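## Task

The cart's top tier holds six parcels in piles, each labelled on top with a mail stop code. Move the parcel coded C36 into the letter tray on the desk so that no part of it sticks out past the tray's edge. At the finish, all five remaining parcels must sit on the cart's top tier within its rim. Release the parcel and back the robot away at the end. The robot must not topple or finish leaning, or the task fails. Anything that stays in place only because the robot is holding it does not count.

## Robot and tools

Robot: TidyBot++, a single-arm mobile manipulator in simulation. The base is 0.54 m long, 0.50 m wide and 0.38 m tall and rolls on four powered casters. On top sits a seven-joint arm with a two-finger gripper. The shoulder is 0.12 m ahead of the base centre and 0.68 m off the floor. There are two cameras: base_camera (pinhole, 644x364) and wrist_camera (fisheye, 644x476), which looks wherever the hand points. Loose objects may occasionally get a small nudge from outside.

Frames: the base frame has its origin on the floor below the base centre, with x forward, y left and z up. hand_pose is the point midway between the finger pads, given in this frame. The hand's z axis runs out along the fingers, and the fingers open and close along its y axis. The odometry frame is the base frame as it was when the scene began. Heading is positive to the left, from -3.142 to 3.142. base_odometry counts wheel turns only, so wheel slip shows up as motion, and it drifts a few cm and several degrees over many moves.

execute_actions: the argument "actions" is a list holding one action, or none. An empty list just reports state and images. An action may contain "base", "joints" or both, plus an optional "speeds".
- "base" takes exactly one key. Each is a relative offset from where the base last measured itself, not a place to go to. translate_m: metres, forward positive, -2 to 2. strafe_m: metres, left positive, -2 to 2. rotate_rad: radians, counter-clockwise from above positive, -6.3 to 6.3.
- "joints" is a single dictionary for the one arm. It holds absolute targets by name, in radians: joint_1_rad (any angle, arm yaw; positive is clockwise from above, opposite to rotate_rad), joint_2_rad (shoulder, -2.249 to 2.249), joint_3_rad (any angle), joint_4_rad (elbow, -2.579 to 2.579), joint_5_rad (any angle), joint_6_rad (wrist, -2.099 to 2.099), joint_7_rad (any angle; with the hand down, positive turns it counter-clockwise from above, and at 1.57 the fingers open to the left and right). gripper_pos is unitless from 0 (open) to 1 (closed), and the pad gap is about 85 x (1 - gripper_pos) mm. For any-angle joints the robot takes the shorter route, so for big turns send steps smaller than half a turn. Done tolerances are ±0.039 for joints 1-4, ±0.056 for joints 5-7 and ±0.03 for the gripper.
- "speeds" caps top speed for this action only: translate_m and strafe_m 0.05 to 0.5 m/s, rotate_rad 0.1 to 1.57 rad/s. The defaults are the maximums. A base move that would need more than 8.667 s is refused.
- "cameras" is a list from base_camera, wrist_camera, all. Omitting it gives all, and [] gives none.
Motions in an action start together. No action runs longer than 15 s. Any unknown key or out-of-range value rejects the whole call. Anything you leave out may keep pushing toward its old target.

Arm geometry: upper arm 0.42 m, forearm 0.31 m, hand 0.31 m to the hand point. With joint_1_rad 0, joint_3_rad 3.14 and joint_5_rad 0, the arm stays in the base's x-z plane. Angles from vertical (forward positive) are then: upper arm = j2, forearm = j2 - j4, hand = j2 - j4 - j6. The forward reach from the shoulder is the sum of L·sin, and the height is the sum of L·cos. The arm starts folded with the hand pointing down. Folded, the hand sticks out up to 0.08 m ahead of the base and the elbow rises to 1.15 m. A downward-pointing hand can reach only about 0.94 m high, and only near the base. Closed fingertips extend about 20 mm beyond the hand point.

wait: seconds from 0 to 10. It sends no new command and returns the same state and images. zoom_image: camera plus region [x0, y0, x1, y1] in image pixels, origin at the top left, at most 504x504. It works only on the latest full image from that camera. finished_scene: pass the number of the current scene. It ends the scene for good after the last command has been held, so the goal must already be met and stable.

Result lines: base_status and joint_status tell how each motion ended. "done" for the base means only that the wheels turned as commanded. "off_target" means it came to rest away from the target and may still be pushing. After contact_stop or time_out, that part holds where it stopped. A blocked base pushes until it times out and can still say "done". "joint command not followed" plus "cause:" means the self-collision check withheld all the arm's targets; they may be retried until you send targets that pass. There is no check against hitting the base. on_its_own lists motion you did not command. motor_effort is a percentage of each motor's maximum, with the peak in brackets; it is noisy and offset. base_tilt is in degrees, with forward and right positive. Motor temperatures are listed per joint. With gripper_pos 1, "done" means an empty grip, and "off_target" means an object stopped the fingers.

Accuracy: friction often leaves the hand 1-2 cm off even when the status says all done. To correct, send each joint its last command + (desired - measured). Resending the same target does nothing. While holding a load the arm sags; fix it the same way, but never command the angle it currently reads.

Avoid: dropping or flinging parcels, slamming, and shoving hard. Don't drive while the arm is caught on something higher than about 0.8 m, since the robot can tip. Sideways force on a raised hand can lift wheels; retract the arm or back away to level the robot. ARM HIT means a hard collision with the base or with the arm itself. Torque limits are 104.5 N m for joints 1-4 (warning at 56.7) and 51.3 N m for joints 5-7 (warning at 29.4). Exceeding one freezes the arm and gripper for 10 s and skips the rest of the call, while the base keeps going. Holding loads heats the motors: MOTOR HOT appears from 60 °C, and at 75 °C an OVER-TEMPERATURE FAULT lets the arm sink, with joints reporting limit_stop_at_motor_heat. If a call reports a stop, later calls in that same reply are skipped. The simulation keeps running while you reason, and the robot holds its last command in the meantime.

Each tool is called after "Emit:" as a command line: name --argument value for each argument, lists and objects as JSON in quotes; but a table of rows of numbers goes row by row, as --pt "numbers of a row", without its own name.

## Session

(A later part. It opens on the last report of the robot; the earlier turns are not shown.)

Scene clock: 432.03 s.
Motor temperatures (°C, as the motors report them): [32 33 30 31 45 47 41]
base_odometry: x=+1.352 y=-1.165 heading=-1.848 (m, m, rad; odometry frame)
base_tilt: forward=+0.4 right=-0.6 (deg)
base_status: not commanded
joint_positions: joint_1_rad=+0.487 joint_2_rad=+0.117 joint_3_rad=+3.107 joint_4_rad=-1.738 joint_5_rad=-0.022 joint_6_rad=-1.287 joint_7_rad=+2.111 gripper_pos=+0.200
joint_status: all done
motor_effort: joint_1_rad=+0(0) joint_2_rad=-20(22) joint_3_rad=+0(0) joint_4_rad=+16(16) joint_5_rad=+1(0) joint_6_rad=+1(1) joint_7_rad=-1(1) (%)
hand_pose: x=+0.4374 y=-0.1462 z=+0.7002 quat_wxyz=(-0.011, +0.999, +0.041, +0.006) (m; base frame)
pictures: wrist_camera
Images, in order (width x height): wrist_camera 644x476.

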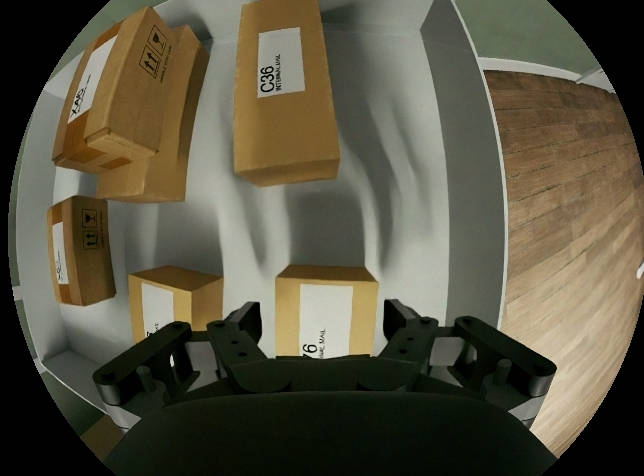

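Emit:
execute_actions --actions '[{"joints": {"joint_4_rad": -1.42, "joint_6_rad": -1.63}}]' --cameras '[]'

Emit:
execute_actions --actions '[{"joints": {"joint_1_rad": 0.294, "joint_2_rad": 0.416, "joint_4_rad": -1.077, "joint_6_rad": -1.662, "joint_7_rad": 1.992, "gripper_pos": 0.0}}]' --cameras '["wrist_camera"]'

Emit:
zoom_image --camera "wrist_camera" --region '[130, 165, 470, 365]'

Scene clock: 499.80 s.
Motor temperatures (°C, as the motors report them): [32 33 30 31 45 47 42]
base_odometry: x=+1.352 y=-1.165 heading=-1.848 (m, m, rad; odometry frame)
base_tilt: forward=+0.4 right=-0.7 (deg)
base_status: not commanded
joint_positions: joint_1_rad=+0.487 joint_2_rad=+0.117 joint_3_rad=+3.107 joint_4_rad=-1.438 joint_5_rad=-0.022 joint_6_rad=-1.599 joint_7_rad=+2.111 gripper_pos=+0.200
joint_status: all done
motor_effort: joint_1_rad=+0(0) joint_2_rad=-21(21) joint_3_rad=+0(1) joint_4_rad=+16(17) joint_5_rad=+1(0) joint_6_rad=+1(1) joint_7_rad=-1(0) (%)
hand_pose: x=+0.4455 y=-0.1502 z=+0.7935 quat_wxyz=(-0.014, +0.999, +0.044, +0.001) (m; base frame)
pictures: none
No camera images: the call's "cameras" was empty. Leave "cameras" out to get every camera's image.

Scene clock: 501.27 s.
Motor temperatures (°C, as the motors report them): [32 33 30 31 45 47 42]
base_odometry: x=+1.352 y=-1.165 heading=-1.848 (m, m, rad; odometry frame)
base_tilt: forward=+0.5 right=-0.6 (deg)
base_status: not commanded
joint_positions: joint_1_rad=+0.304 joint_2_rad=+0.406 joint_3_rad=+3.107 joint_4_rad=-1.098 joint_5_rad=-0.022 joint_6_rad=-1.628 joint_7_rad=+2.027 gripper_pos=+0.000
joint_status: all done
motor_effort: joint_1_rad=+0(0) joint_2_rad=-31(33) joint_3_rad=-1(1) joint_4_rad=+16(17) joint_5_rad=+0(1) joint_6_rad=+1(1) joint_7_rad=-1(0) (%)
hand_pose: x=+0.5853 y=-0.1234 z=+0.7783 quat_wxyz=(-0.015, +0.996, +0.092, +0.011) (m; base frame)
pictures: wrist_camera
Images, in order (width x height): wrist_camera 644x476.

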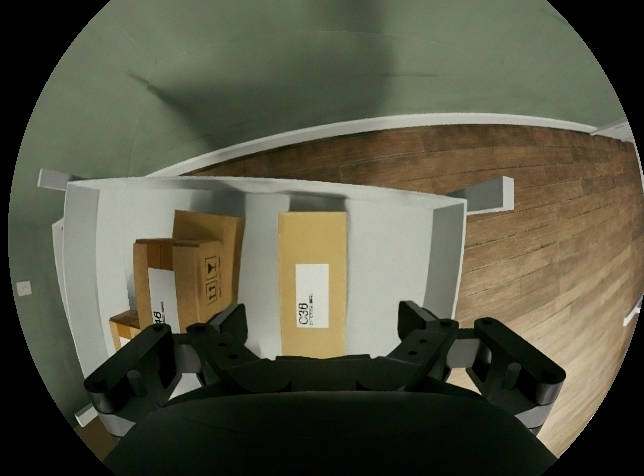

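Region (130, 165, 470, 365) of wrist_camera's 644x476 image, scaled by 1.482; it fills the top 296 rows of this view, and the rest is white.

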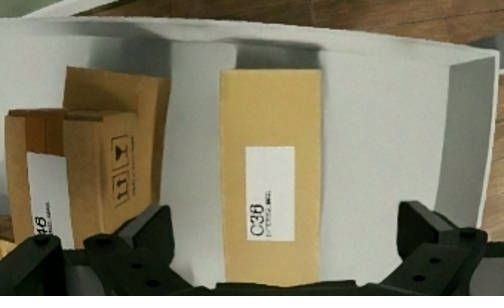

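Emit:
execute_actions --actions '[{"joints": {"joint_1_rad": 0.326, "joint_2_rad": 0.431, "joint_4_rad": -1.333, "joint_6_rad": -1.372}}]' --cameras '["wrist_camera"]'

Scene clock: 522.27 s.
Motor temperatures (°C, as the motors report them): [32 33 30 31 45 47 42]
base_odometry: x=+1.352 y=-1.165 heading=-1.848 (m, m, rad; odometry frame)
base_tilt: forward=+0.5 right=-0.6 (deg)
base_status: not commanded
joint_positions: joint_1_rad=+0.311 joint_2_rad=+0.417 joint_3_rad=+3.107 joint_4_rad=-1.317 joint_5_rad=-0.022 joint_6_rad=-1.404 joint_7_rad=+2.027 gripper_pos=+0.000
joint_status: all done
motor_effort: joint_1_rad=-1(1) joint_2_rad=-31(33) joint_3_rad=-1(1) joint_4_rad=+16(18) joint_5_rad=+0(0) joint_6_rad=+1(1) joint_7_rad=-1(0) (%)
hand_pose: x=+0.5839 y=-0.1253 z=+0.7046 quat_wxyz=(-0.016, +0.996, +0.086, +0.008) (m; base frame)
pictures: wrist_camera
Images, in order (width x height): wrist_camera 644x476.

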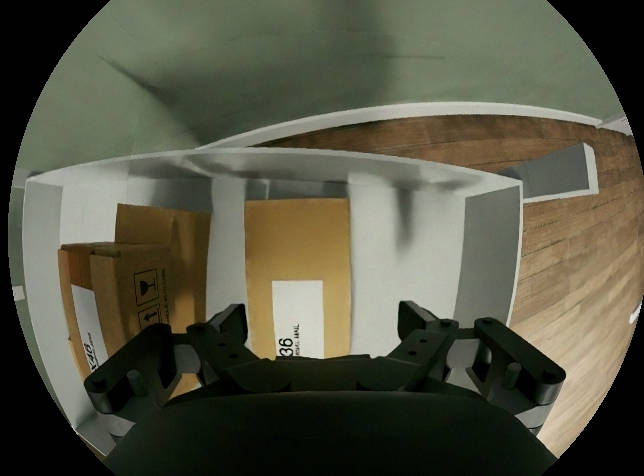

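Emit:
execute_actions --actions '[{"joints": {"joint_1_rad": 0.282, "joint_4_rad": -1.353, "joint_6_rad": -1.352, "gripper_pos": 0.25}}]' --cameras '["wrist_camera"]'

Scene clock: 530.47 s.
Motor temperatures (°C, as the motors report them): [32 33 30 31 45 47 42]
base_odometry: x=+1.352 y=-1.165 heading=-1.848 (m, m, rad; odometry frame)
base_tilt: forward=+0.5 right=-0.6 (deg)
base_status: not commanded
joint_positions: joint_1_rad=+0.288 joint_2_rad=+0.417 joint_3_rad=+3.107 joint_4_rad=-1.335 joint_5_rad=-0.022 joint_6_rad=-1.385 joint_7_rad=+2.027 gripper_pos=+0.250
joint_status: all done
motor_effort: joint_1_rad=+0(2) joint_2_rad=-32(32) joint_3_rad=-1(1) joint_4_rad=+16(16) joint_5_rad=+1(0) joint_6_rad=+1(1) joint_7_rad=-1(0) (%)
hand_pose: x=+0.5860 y=-0.1144 z=+0.6992 quat_wxyz=(-0.016, +0.995, +0.098, +0.009) (m; base frame)
pictures: wrist_camera
Images, in order (width x height): wrist_camera 644x476.

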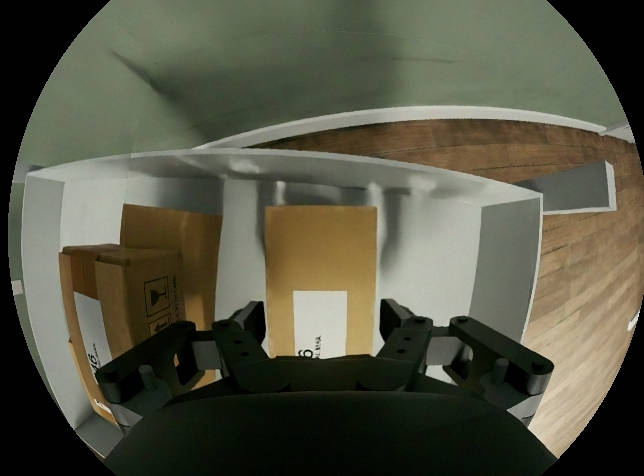

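The gripper is now centred on C36, so I'll close it.

Emit:
execute_actions --actions '[{"joints": {"gripper_pos": 1.0}}]' --cameras '["wrist_camera"]'

Scene clock: 533.33 s.
Motor temperatures (°C, as the motors report them): [32 33 30 31 45 47 42]
base_odometry: x=+1.352 y=-1.165 heading=-1.848 (m, m, rad; odometry frame)
base_tilt: forward=+0.5 right=-0.6 (deg)
base_status: not commanded
joint_positions: joint_1_rad=+0.288 joint_2_rad=+0.415 joint_3_rad=+3.107 joint_4_rad=-1.335 joint_5_rad=-0.022 joint_6_rad=-1.384 joint_7_rad=+2.027 gripper_pos=+0.449
joint_status: gripper_pos off_target (ended at +0.449, target +1.000)
motor_effort: joint_1_rad=+1(0) joint_2_rad=-28(32) joint_3_rad=-1(1) joint_4_rad=+14(17) joint_5_rad=+0(1) joint_6_rad=+0(1) joint_7_rad=-1(1) (%)
hand_pose: x=+0.5863 y=-0.1144 z=+0.6999 quat_wxyz=(-0.015, +0.995, +0.098, +0.010) (m; base frame)
pictures: wrist_camera
Images, in order (width x height): wrist_camera 644x476.

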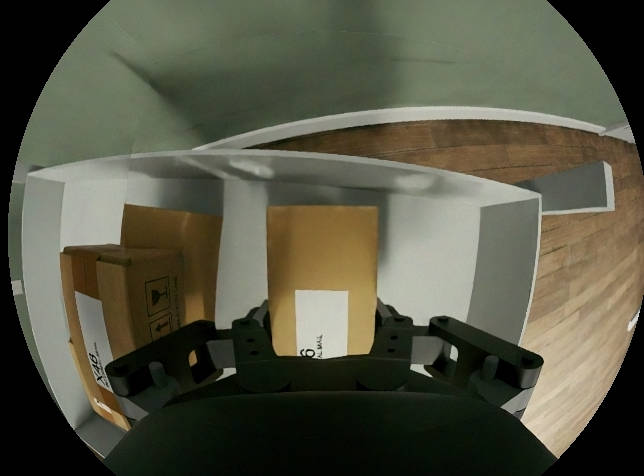

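Emit:
execute_actions --actions '[{"joints": {"joint_2_rad": 0.10, "joint_6_rad": -1.66}}]' --cameras '["wrist_camera"]'

Scene clock: 579.70 s.
Motor temperatures (°C, as the motors report them): [32 33 30 31 45 47 42]
base_odometry: x=+1.352 y=-1.165 heading=-1.848 (m, m, rad; odometry frame)
base_tilt: forward=+0.5 right=-0.7 (deg)
base_status: not commanded
joint_positions: joint_1_rad=+0.288 joint_2_rad=+0.102 joint_3_rad=+3.107 joint_4_rad=-1.345 joint_5_rad=-0.022 joint_6_rad=-1.632 joint_7_rad=+2.027 gripper_pos=+0.449
joint_status: all done
motor_effort: joint_1_rad=+0(0) joint_2_rad=-22(36) joint_3_rad=-1(1) joint_4_rad=+17(18) joint_5_rad=+0(0) joint_6_rad=+1(2) joint_7_rad=+0(1) (%)
hand_pose: x=+0.4828 y=-0.0864 z=+0.8286 quat_wxyz=(-0.001, +0.994, +0.102, +0.034) (m; base frame)
pictures: wrist_camera
Images, in order (width x height): wrist_camera 644x476.

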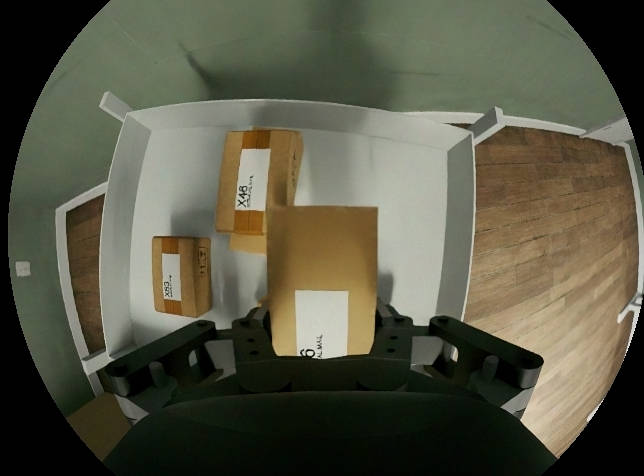

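Emit:
execute_actions --actions '[{"base": {"strafe_m": -2.0}, "joints": {"joint_1_rad": 1.5, "joint_4_rad": -0.98, "joint_7_rad": 1.535}}]'

Scene clock: 590.47 s.
Motor temperatures (°C, as the motors report them): [32 33 30 31 45 47 42]
base_odometry: x=-0.572 y=-0.619 heading=-1.847 (m, m, rad; odometry frame)
base_tilt: forward=+0.5 right=-0.6 (deg)
base_status: done
joint_positions: joint_1_rad=+1.489 joint_2_rad=+0.104 joint_3_rad=+3.106 joint_4_rad=-1.003 joint_5_rad=-0.022 joint_6_rad=-1.632 joint_7_rad=+1.570 gripper_pos=+0.449
joint_status: all done
motor_effort: joint_1_rad=+0(2) joint_2_rad=-23(25) joint_3_rad=+0(1) joint_4_rad=+18(18) joint_5_rad=+1(0) joint_6_rad=+3(4) joint_7_rad=-1(1) (%)
hand_pose: x=+0.1783 y=-0.4423 z=+0.9548 quat_wxyz=(+0.124, +0.734, -0.649, +0.158) (m; base frame)
pictures: base_camera, wrist_camera
Images, in order (width x height): base_camera 644x364, wrist_camera 644x476.

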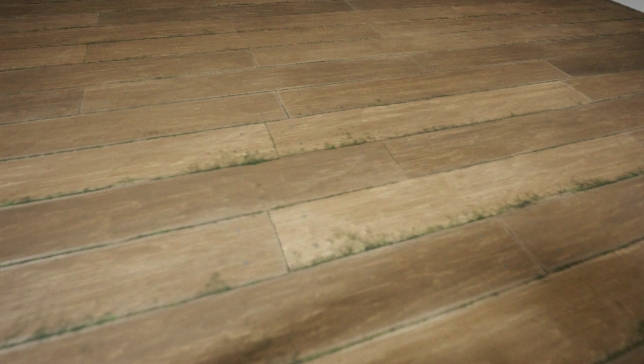

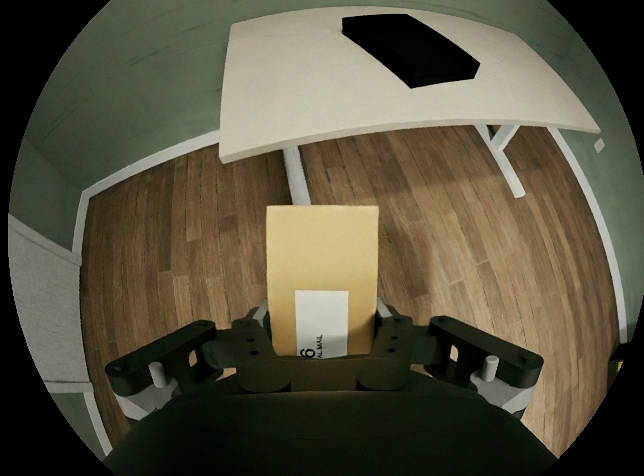

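Emit:
zoom_image --camera "wrist_camera" --region '[320, 0, 500, 140]'

Region (320, 0, 500, 140) of wrist_camera's 644x476 image, scaled by 2.800.

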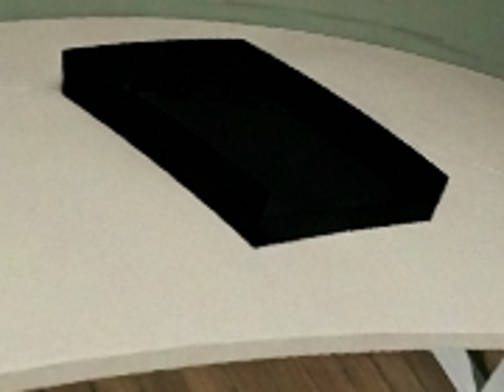

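Emit:
execute_actions --actions '[{"base": {"rotate_rad": -1.70}, "joints": {"joint_1_rad": -0.338, "joint_4_rad": -0.81, "joint_6_rad": -1.935, "joint_7_rad": 1.978}}]'

Scene clock: 641.73 s.
Motor temperatures (°C, as the motors report them): [32 33 30 31 45 47 42]
base_odometry: x=-0.573 y=-0.619 heading=+2.737 (m, m, rad; odometry frame)
base_tilt: forward=+0.5 right=-0.6 (deg)
base_status: done
joint_positions: joint_1_rad=-0.326 joint_2_rad=+0.104 joint_3_rad=+3.106 joint_4_rad=-0.835 joint_5_rad=-0.022 joint_6_rad=-1.903 joint_7_rad=+1.943 gripper_pos=+0.449
joint_status: all done
motor_effort: joint_1_rad=+0(3) joint_2_rad=-20(23) joint_3_rad=+0(2) joint_4_rad=+16(18) joint_5_rad=+0(1) joint_6_rad=+2(5) joint_7_rad=-1(1) (%)
hand_pose: x=+0.4801 y=+0.1436 z=+0.9886 quat_wxyz=(-0.011, +0.921, +0.359, +0.149) (m; base frame)
pictures: base_camera, wrist_camera
Images, in order (width x height): base_camera 644x364, wrist_camera 644x476.

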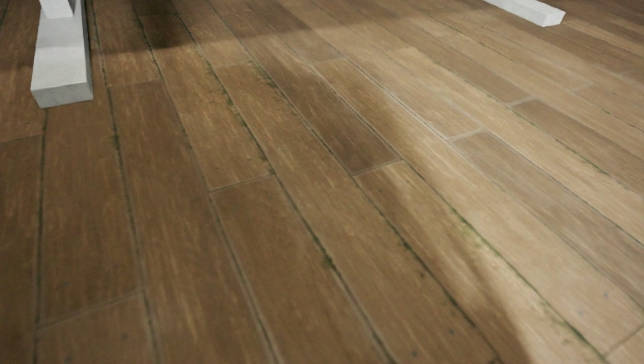

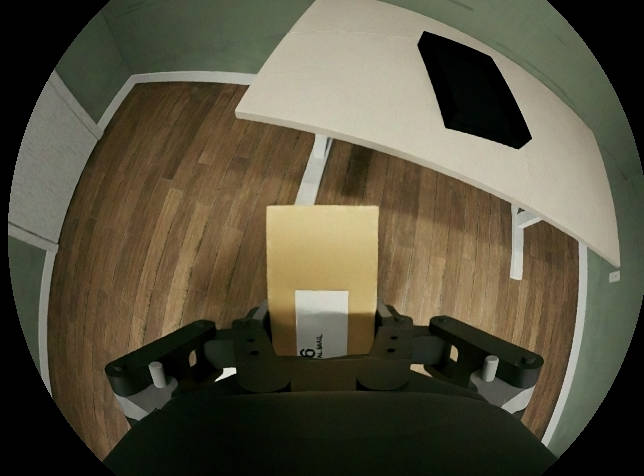

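Emit:
execute_actions --actions '[{"base": {"translate_m": 0.58}, "joints": {"joint_2_rad": 0.37}}]'

Scene clock: 646.63 s.
Motor temperatures (°C, as the motors report them): [32 33 30 31 45 47 42]
base_odometry: x=-1.106 y=-0.390 heading=+2.736 (m, m, rad; odometry frame)
base_tilt: forward=+0.5 right=-0.6 (deg)
base_status: done
joint_positions: joint_1_rad=-0.327 joint_2_rad=+0.375 joint_3_rad=+3.106 joint_4_rad=-0.826 joint_5_rad=-0.022 joint_6_rad=-1.909 joint_7_rad=+1.943 gripper_pos=+0.449
joint_status: all done
motor_effort: joint_1_rad=+0(1) joint_2_rad=-31(33) joint_3_rad=-1(2) joint_4_rad=+16(17) joint_5_rad=+1(0) joint_6_rad=+1(4) joint_7_rad=+0(0) (%)
hand_pose: x=+0.5446 y=+0.1655 z=+0.8763 quat_wxyz=(-0.017, +0.932, +0.361, +0.016) (m; base frame)
pictures: base_camera, wrist_camera
Images, in order (width x height): base_camera 644x364, wrist_camera 644x476.

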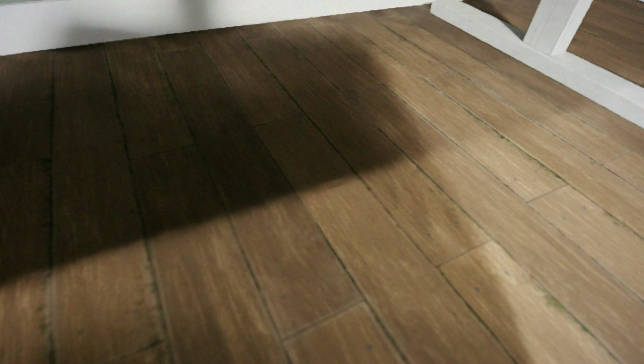

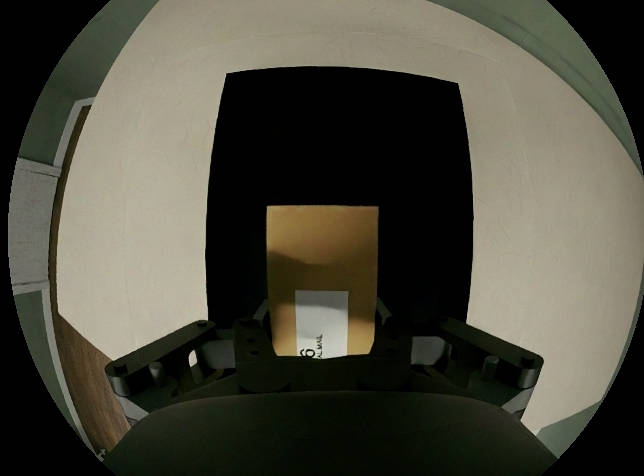

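Emit:
execute_actions --actions '[{"joints": {"joint_2_rad": 0.465, "joint_4_rad": -1.01, "joint_6_rad": -1.656}}]' --cameras '["wrist_camera"]'

Scene clock: 659.03 s.
Motor temperatures (°C, as the motors report them): [32 33 30 32 45 47 42]
base_odometry: x=-1.106 y=-0.390 heading=+2.736 (m, m, rad; odometry frame)
base_tilt: forward=+0.5 right=-0.7 (deg)
base_status: not commanded
joint_positions: joint_1_rad=-0.327 joint_2_rad=+0.470 joint_3_rad=+3.106 joint_4_rad=-1.001 joint_5_rad=-0.022 joint_6_rad=-1.684 joint_7_rad=+1.943 gripper_pos=+0.449
joint_status: all done
motor_effort: joint_1_rad=+0(0) joint_2_rad=-34(37) joint_3_rad=-1(1) joint_4_rad=+17(18) joint_5_rad=+1(0) joint_6_rad=+0(1) joint_7_rad=-1(1) (%)
hand_pose: x=+0.5837 y=+0.1809 z=+0.7777 quat_wxyz=(-0.019, +0.933, +0.358, -0.006) (m; base frame)
pictures: wrist_camera
Images, in order (width x height): wrist_camera 644x476.

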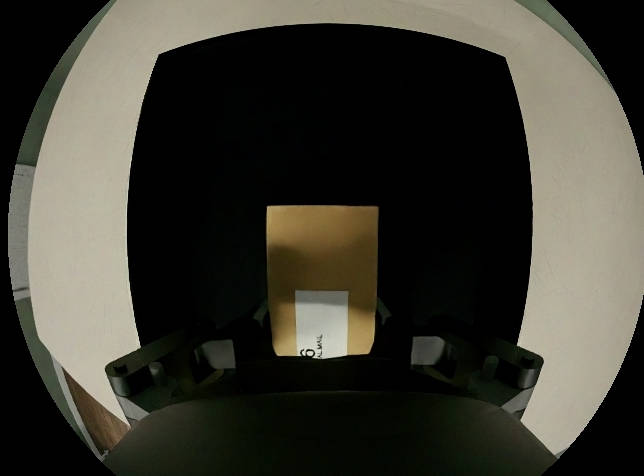

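Emit:
execute_actions --actions '[{"joints": {"joint_4_rad": -1.055, "joint_6_rad": -1.606}}]' --cameras '["wrist_camera"]'

Scene clock: 665.73 s.
Motor temperatures (°C, as the motors report them): [32 33 30 31 45 47 42]
base_odometry: x=-1.106 y=-0.390 heading=+2.736 (m, m, rad; odometry frame)
base_tilt: forward=+0.5 right=-0.6 (deg)
base_status: not commanded
joint_positions: joint_1_rad=-0.327 joint_2_rad=+0.470 joint_3_rad=+3.106 joint_4_rad=-1.043 joint_5_rad=-0.022 joint_6_rad=-1.637 joint_7_rad=+1.943 gripper_pos=+0.449
joint_status: all done
motor_effort: joint_1_rad=+0(0) joint_2_rad=-34(36) joint_3_rad=-1(1) joint_4_rad=+17(17) joint_5_rad=+0(0) joint_6_rad=+0(1) joint_7_rad=-1(1) (%)
hand_pose: x=+0.5860 y=+0.1821 z=+0.7644 quat_wxyz=(-0.019, +0.934, +0.358, -0.004) (m; base frame)
pictures: wrist_camera
Images, in order (width x height): wrist_camera 644x476.

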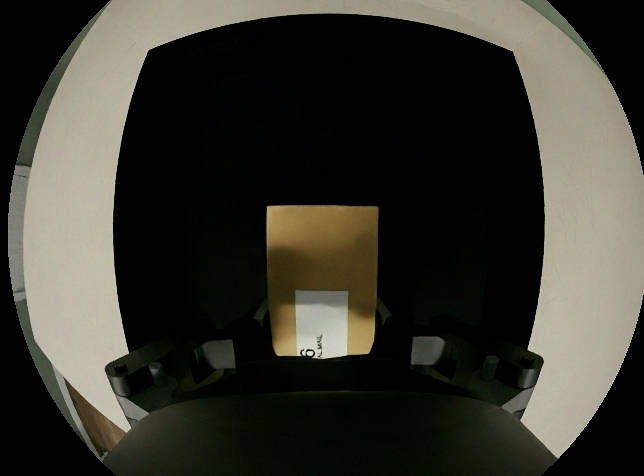

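Emit:
zoom_image --camera "wrist_camera" --region '[90, 0, 570, 360]'

Region (90, 0, 570, 360) of wrist_camera's 644x476 image, scaled by 1.050; it fills the top 378 rows of this view, and the rest is white.

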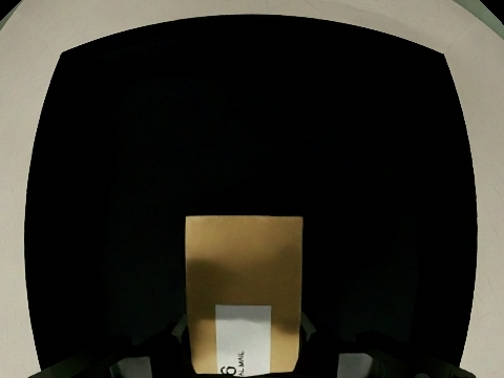

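Emit:
execute_actions --actions '[{"joints": {"joint_4_rad": -1.09, "joint_6_rad": -1.572}}]' --cameras '["wrist_camera"]'

Scene clock: 672.30 s.
Motor temperatures (°C, as the motors report them): [32 33 30 31 45 47 42]
base_odometry: x=-1.106 y=-0.390 heading=+2.736 (m, m, rad; odometry frame)
base_tilt: forward=+0.5 right=-0.7 (deg)
base_status: not commanded
joint_positions: joint_1_rad=-0.327 joint_2_rad=+0.463 joint_3_rad=+3.106 joint_4_rad=-1.067 joint_5_rad=-0.022 joint_6_rad=-1.604 joint_7_rad=+1.943 gripper_pos=+0.449
joint_status: all done
motor_effort: joint_1_rad=+0(1) joint_2_rad=-33(35) joint_3_rad=-1(1) joint_4_rad=+16(17) joint_5_rad=+0(0) joint_6_rad=+0(1) joint_7_rad=-1(1) (%)
hand_pose: x=+0.5885 y=+0.1831 z=+0.7605 quat_wxyz=(-0.019, +0.934, +0.357, +0.004) (m; base frame)
pictures: wrist_camera
Images, in order (width x height): wrist_camera 644x476.

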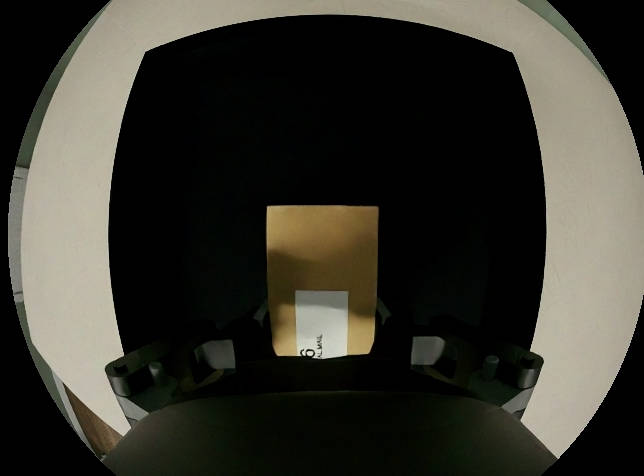

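Joint 2 was pushed back slightly, which means the parcel is resting on the tray floor. I'll release it now.

Emit:
execute_actions --actions '[{"joints": {"gripper_pos": 0.1}}]' --cameras '["wrist_camera"]'

Emit:
execute_actions --actions '[{"joints": {"joint_2_rad": 0.0}}]' --cameras '["wrist_camera"]'

Scene clock: 675.93 s.
Motor temperatures (°C, as the motors report them): [32 33 30 31 45 47 42]
base_odometry: x=-1.106 y=-0.390 heading=+2.736 (m, m, rad; odometry frame)
base_tilt: forward=+0.4 right=-0.7 (deg)
base_status: not commanded
joint_positions: joint_1_rad=-0.327 joint_2_rad=+0.463 joint_3_rad=+3.106 joint_4_rad=-1.072 joint_5_rad=-0.022 joint_6_rad=-1.604 joint_7_rad=+1.943 gripper_pos=+0.100
joint_status: all done
motor_effort: joint_1_rad=+0(1) joint_2_rad=-34(35) joint_3_rad=-1(1) joint_4_rad=+17(17) joint_5_rad=+0(0) joint_6_rad=+1(0) joint_7_rad=-1(1) (%)
hand_pose: x=+0.5872 y=+0.1827 z=+0.7589 quat_wxyz=(-0.019, +0.934, +0.357, +0.002) (m; base frame)
pictures: wrist_camera
Images, in order (width x height): wrist_camera 644x476.

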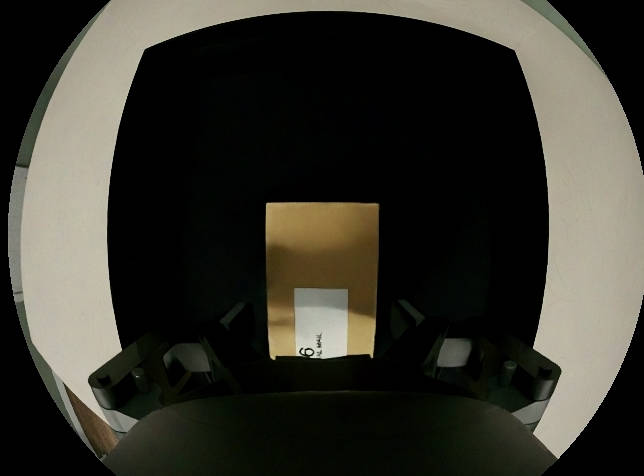

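Scene clock: 677.57 s.
Motor temperatures (°C, as the motors report them): [32 33 30 31 45 47 42]
base_odometry: x=-1.106 y=-0.390 heading=+2.736 (m, m, rad; odometry frame)
base_tilt: forward=+0.4 right=-0.6 (deg)
base_status: not commanded
joint_positions: joint_1_rad=-0.327 joint_2_rad=+0.001 joint_3_rad=+3.106 joint_4_rad=-1.074 joint_5_rad=-0.022 joint_6_rad=-1.603 joint_7_rad=+1.943 gripper_pos=+0.100
joint_status: all done
motor_effort: joint_1_rad=+0(0) joint_2_rad=-18(36) joint_3_rad=+0(1) joint_4_rad=+17(18) joint_5_rad=+0(0) joint_6_rad=+5(5) joint_7_rad=-1(0) (%)
hand_pose: x=+0.5048 y=+0.1548 z=+0.9734 quat_wxyz=(-0.009, +0.908, +0.352, +0.229) (m; base frame)
pictures: wrist_camera
Images, in order (width x height): wrist_camera 644x476.

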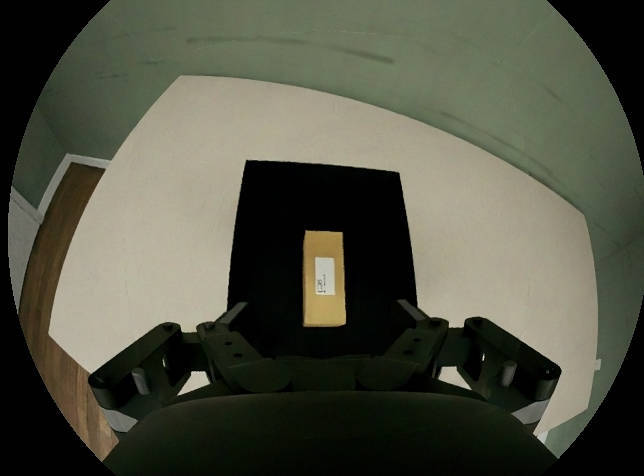

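Emit:
execute_actions --actions '[{"base": {"translate_m": -0.6}, "joints": {"joint_1_rad": -2.3, "joint_6_rad": -0.75, "joint_7_rad": 1.54}}]' --cameras '["wrist_camera"]'

Scene clock: 690.70 s.
Motor temperatures (°C, as the motors report them): [32 33 30 31 45 47 42]
base_odometry: x=-0.554 y=-0.627 heading=+2.736 (m, m, rad; odometry frame)
base_tilt: forward=+0.4 right=-0.6 (deg)
base_status: done
joint_positions: joint_1_rad=-2.289 joint_2_rad=+0.004 joint_3_rad=+3.104 joint_4_rad=-1.075 joint_5_rad=-0.022 joint_6_rad=-0.783 joint_7_rad=+1.575 gripper_pos=+0.100
joint_status: all done
motor_effort: joint_1_rad=+0(3) joint_2_rad=-20(22) joint_3_rad=+0(1) joint_4_rad=+19(20) joint_5_rad=+0(1) joint_6_rad=+8(8) joint_7_rad=-1(2) (%)
hand_pose: x=-0.2807 y=+0.4155 z=+1.1619 quat_wxyz=(-0.552, +0.318, +0.736, +0.228) (m; base frame)
pictures: wrist_camera
Images, in order (width x height): wrist_camera 644x476.

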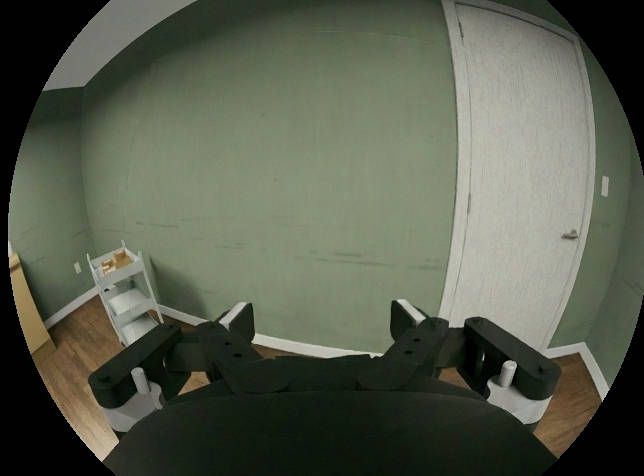

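Emit:
zoom_image --camera "wrist_camera" --region '[70, 225, 170, 325]'

Region (70, 225, 170, 325) of wrist_camera's 644x476 image, scaled by 5.040.

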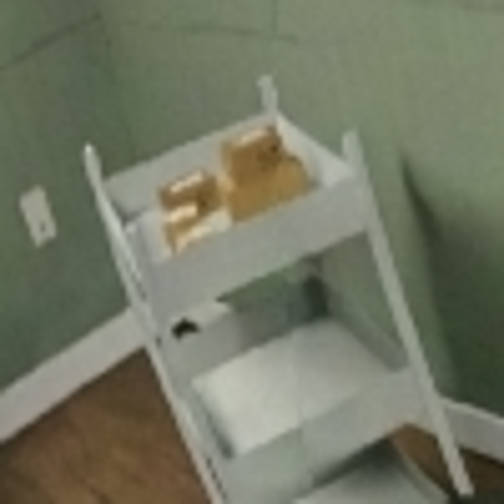

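The five other parcels are still on the cart's top tier, inside the rim, so I'm ending scene 1.

Emit:
finished_scene --scene 1

The scene is finished: the task was done.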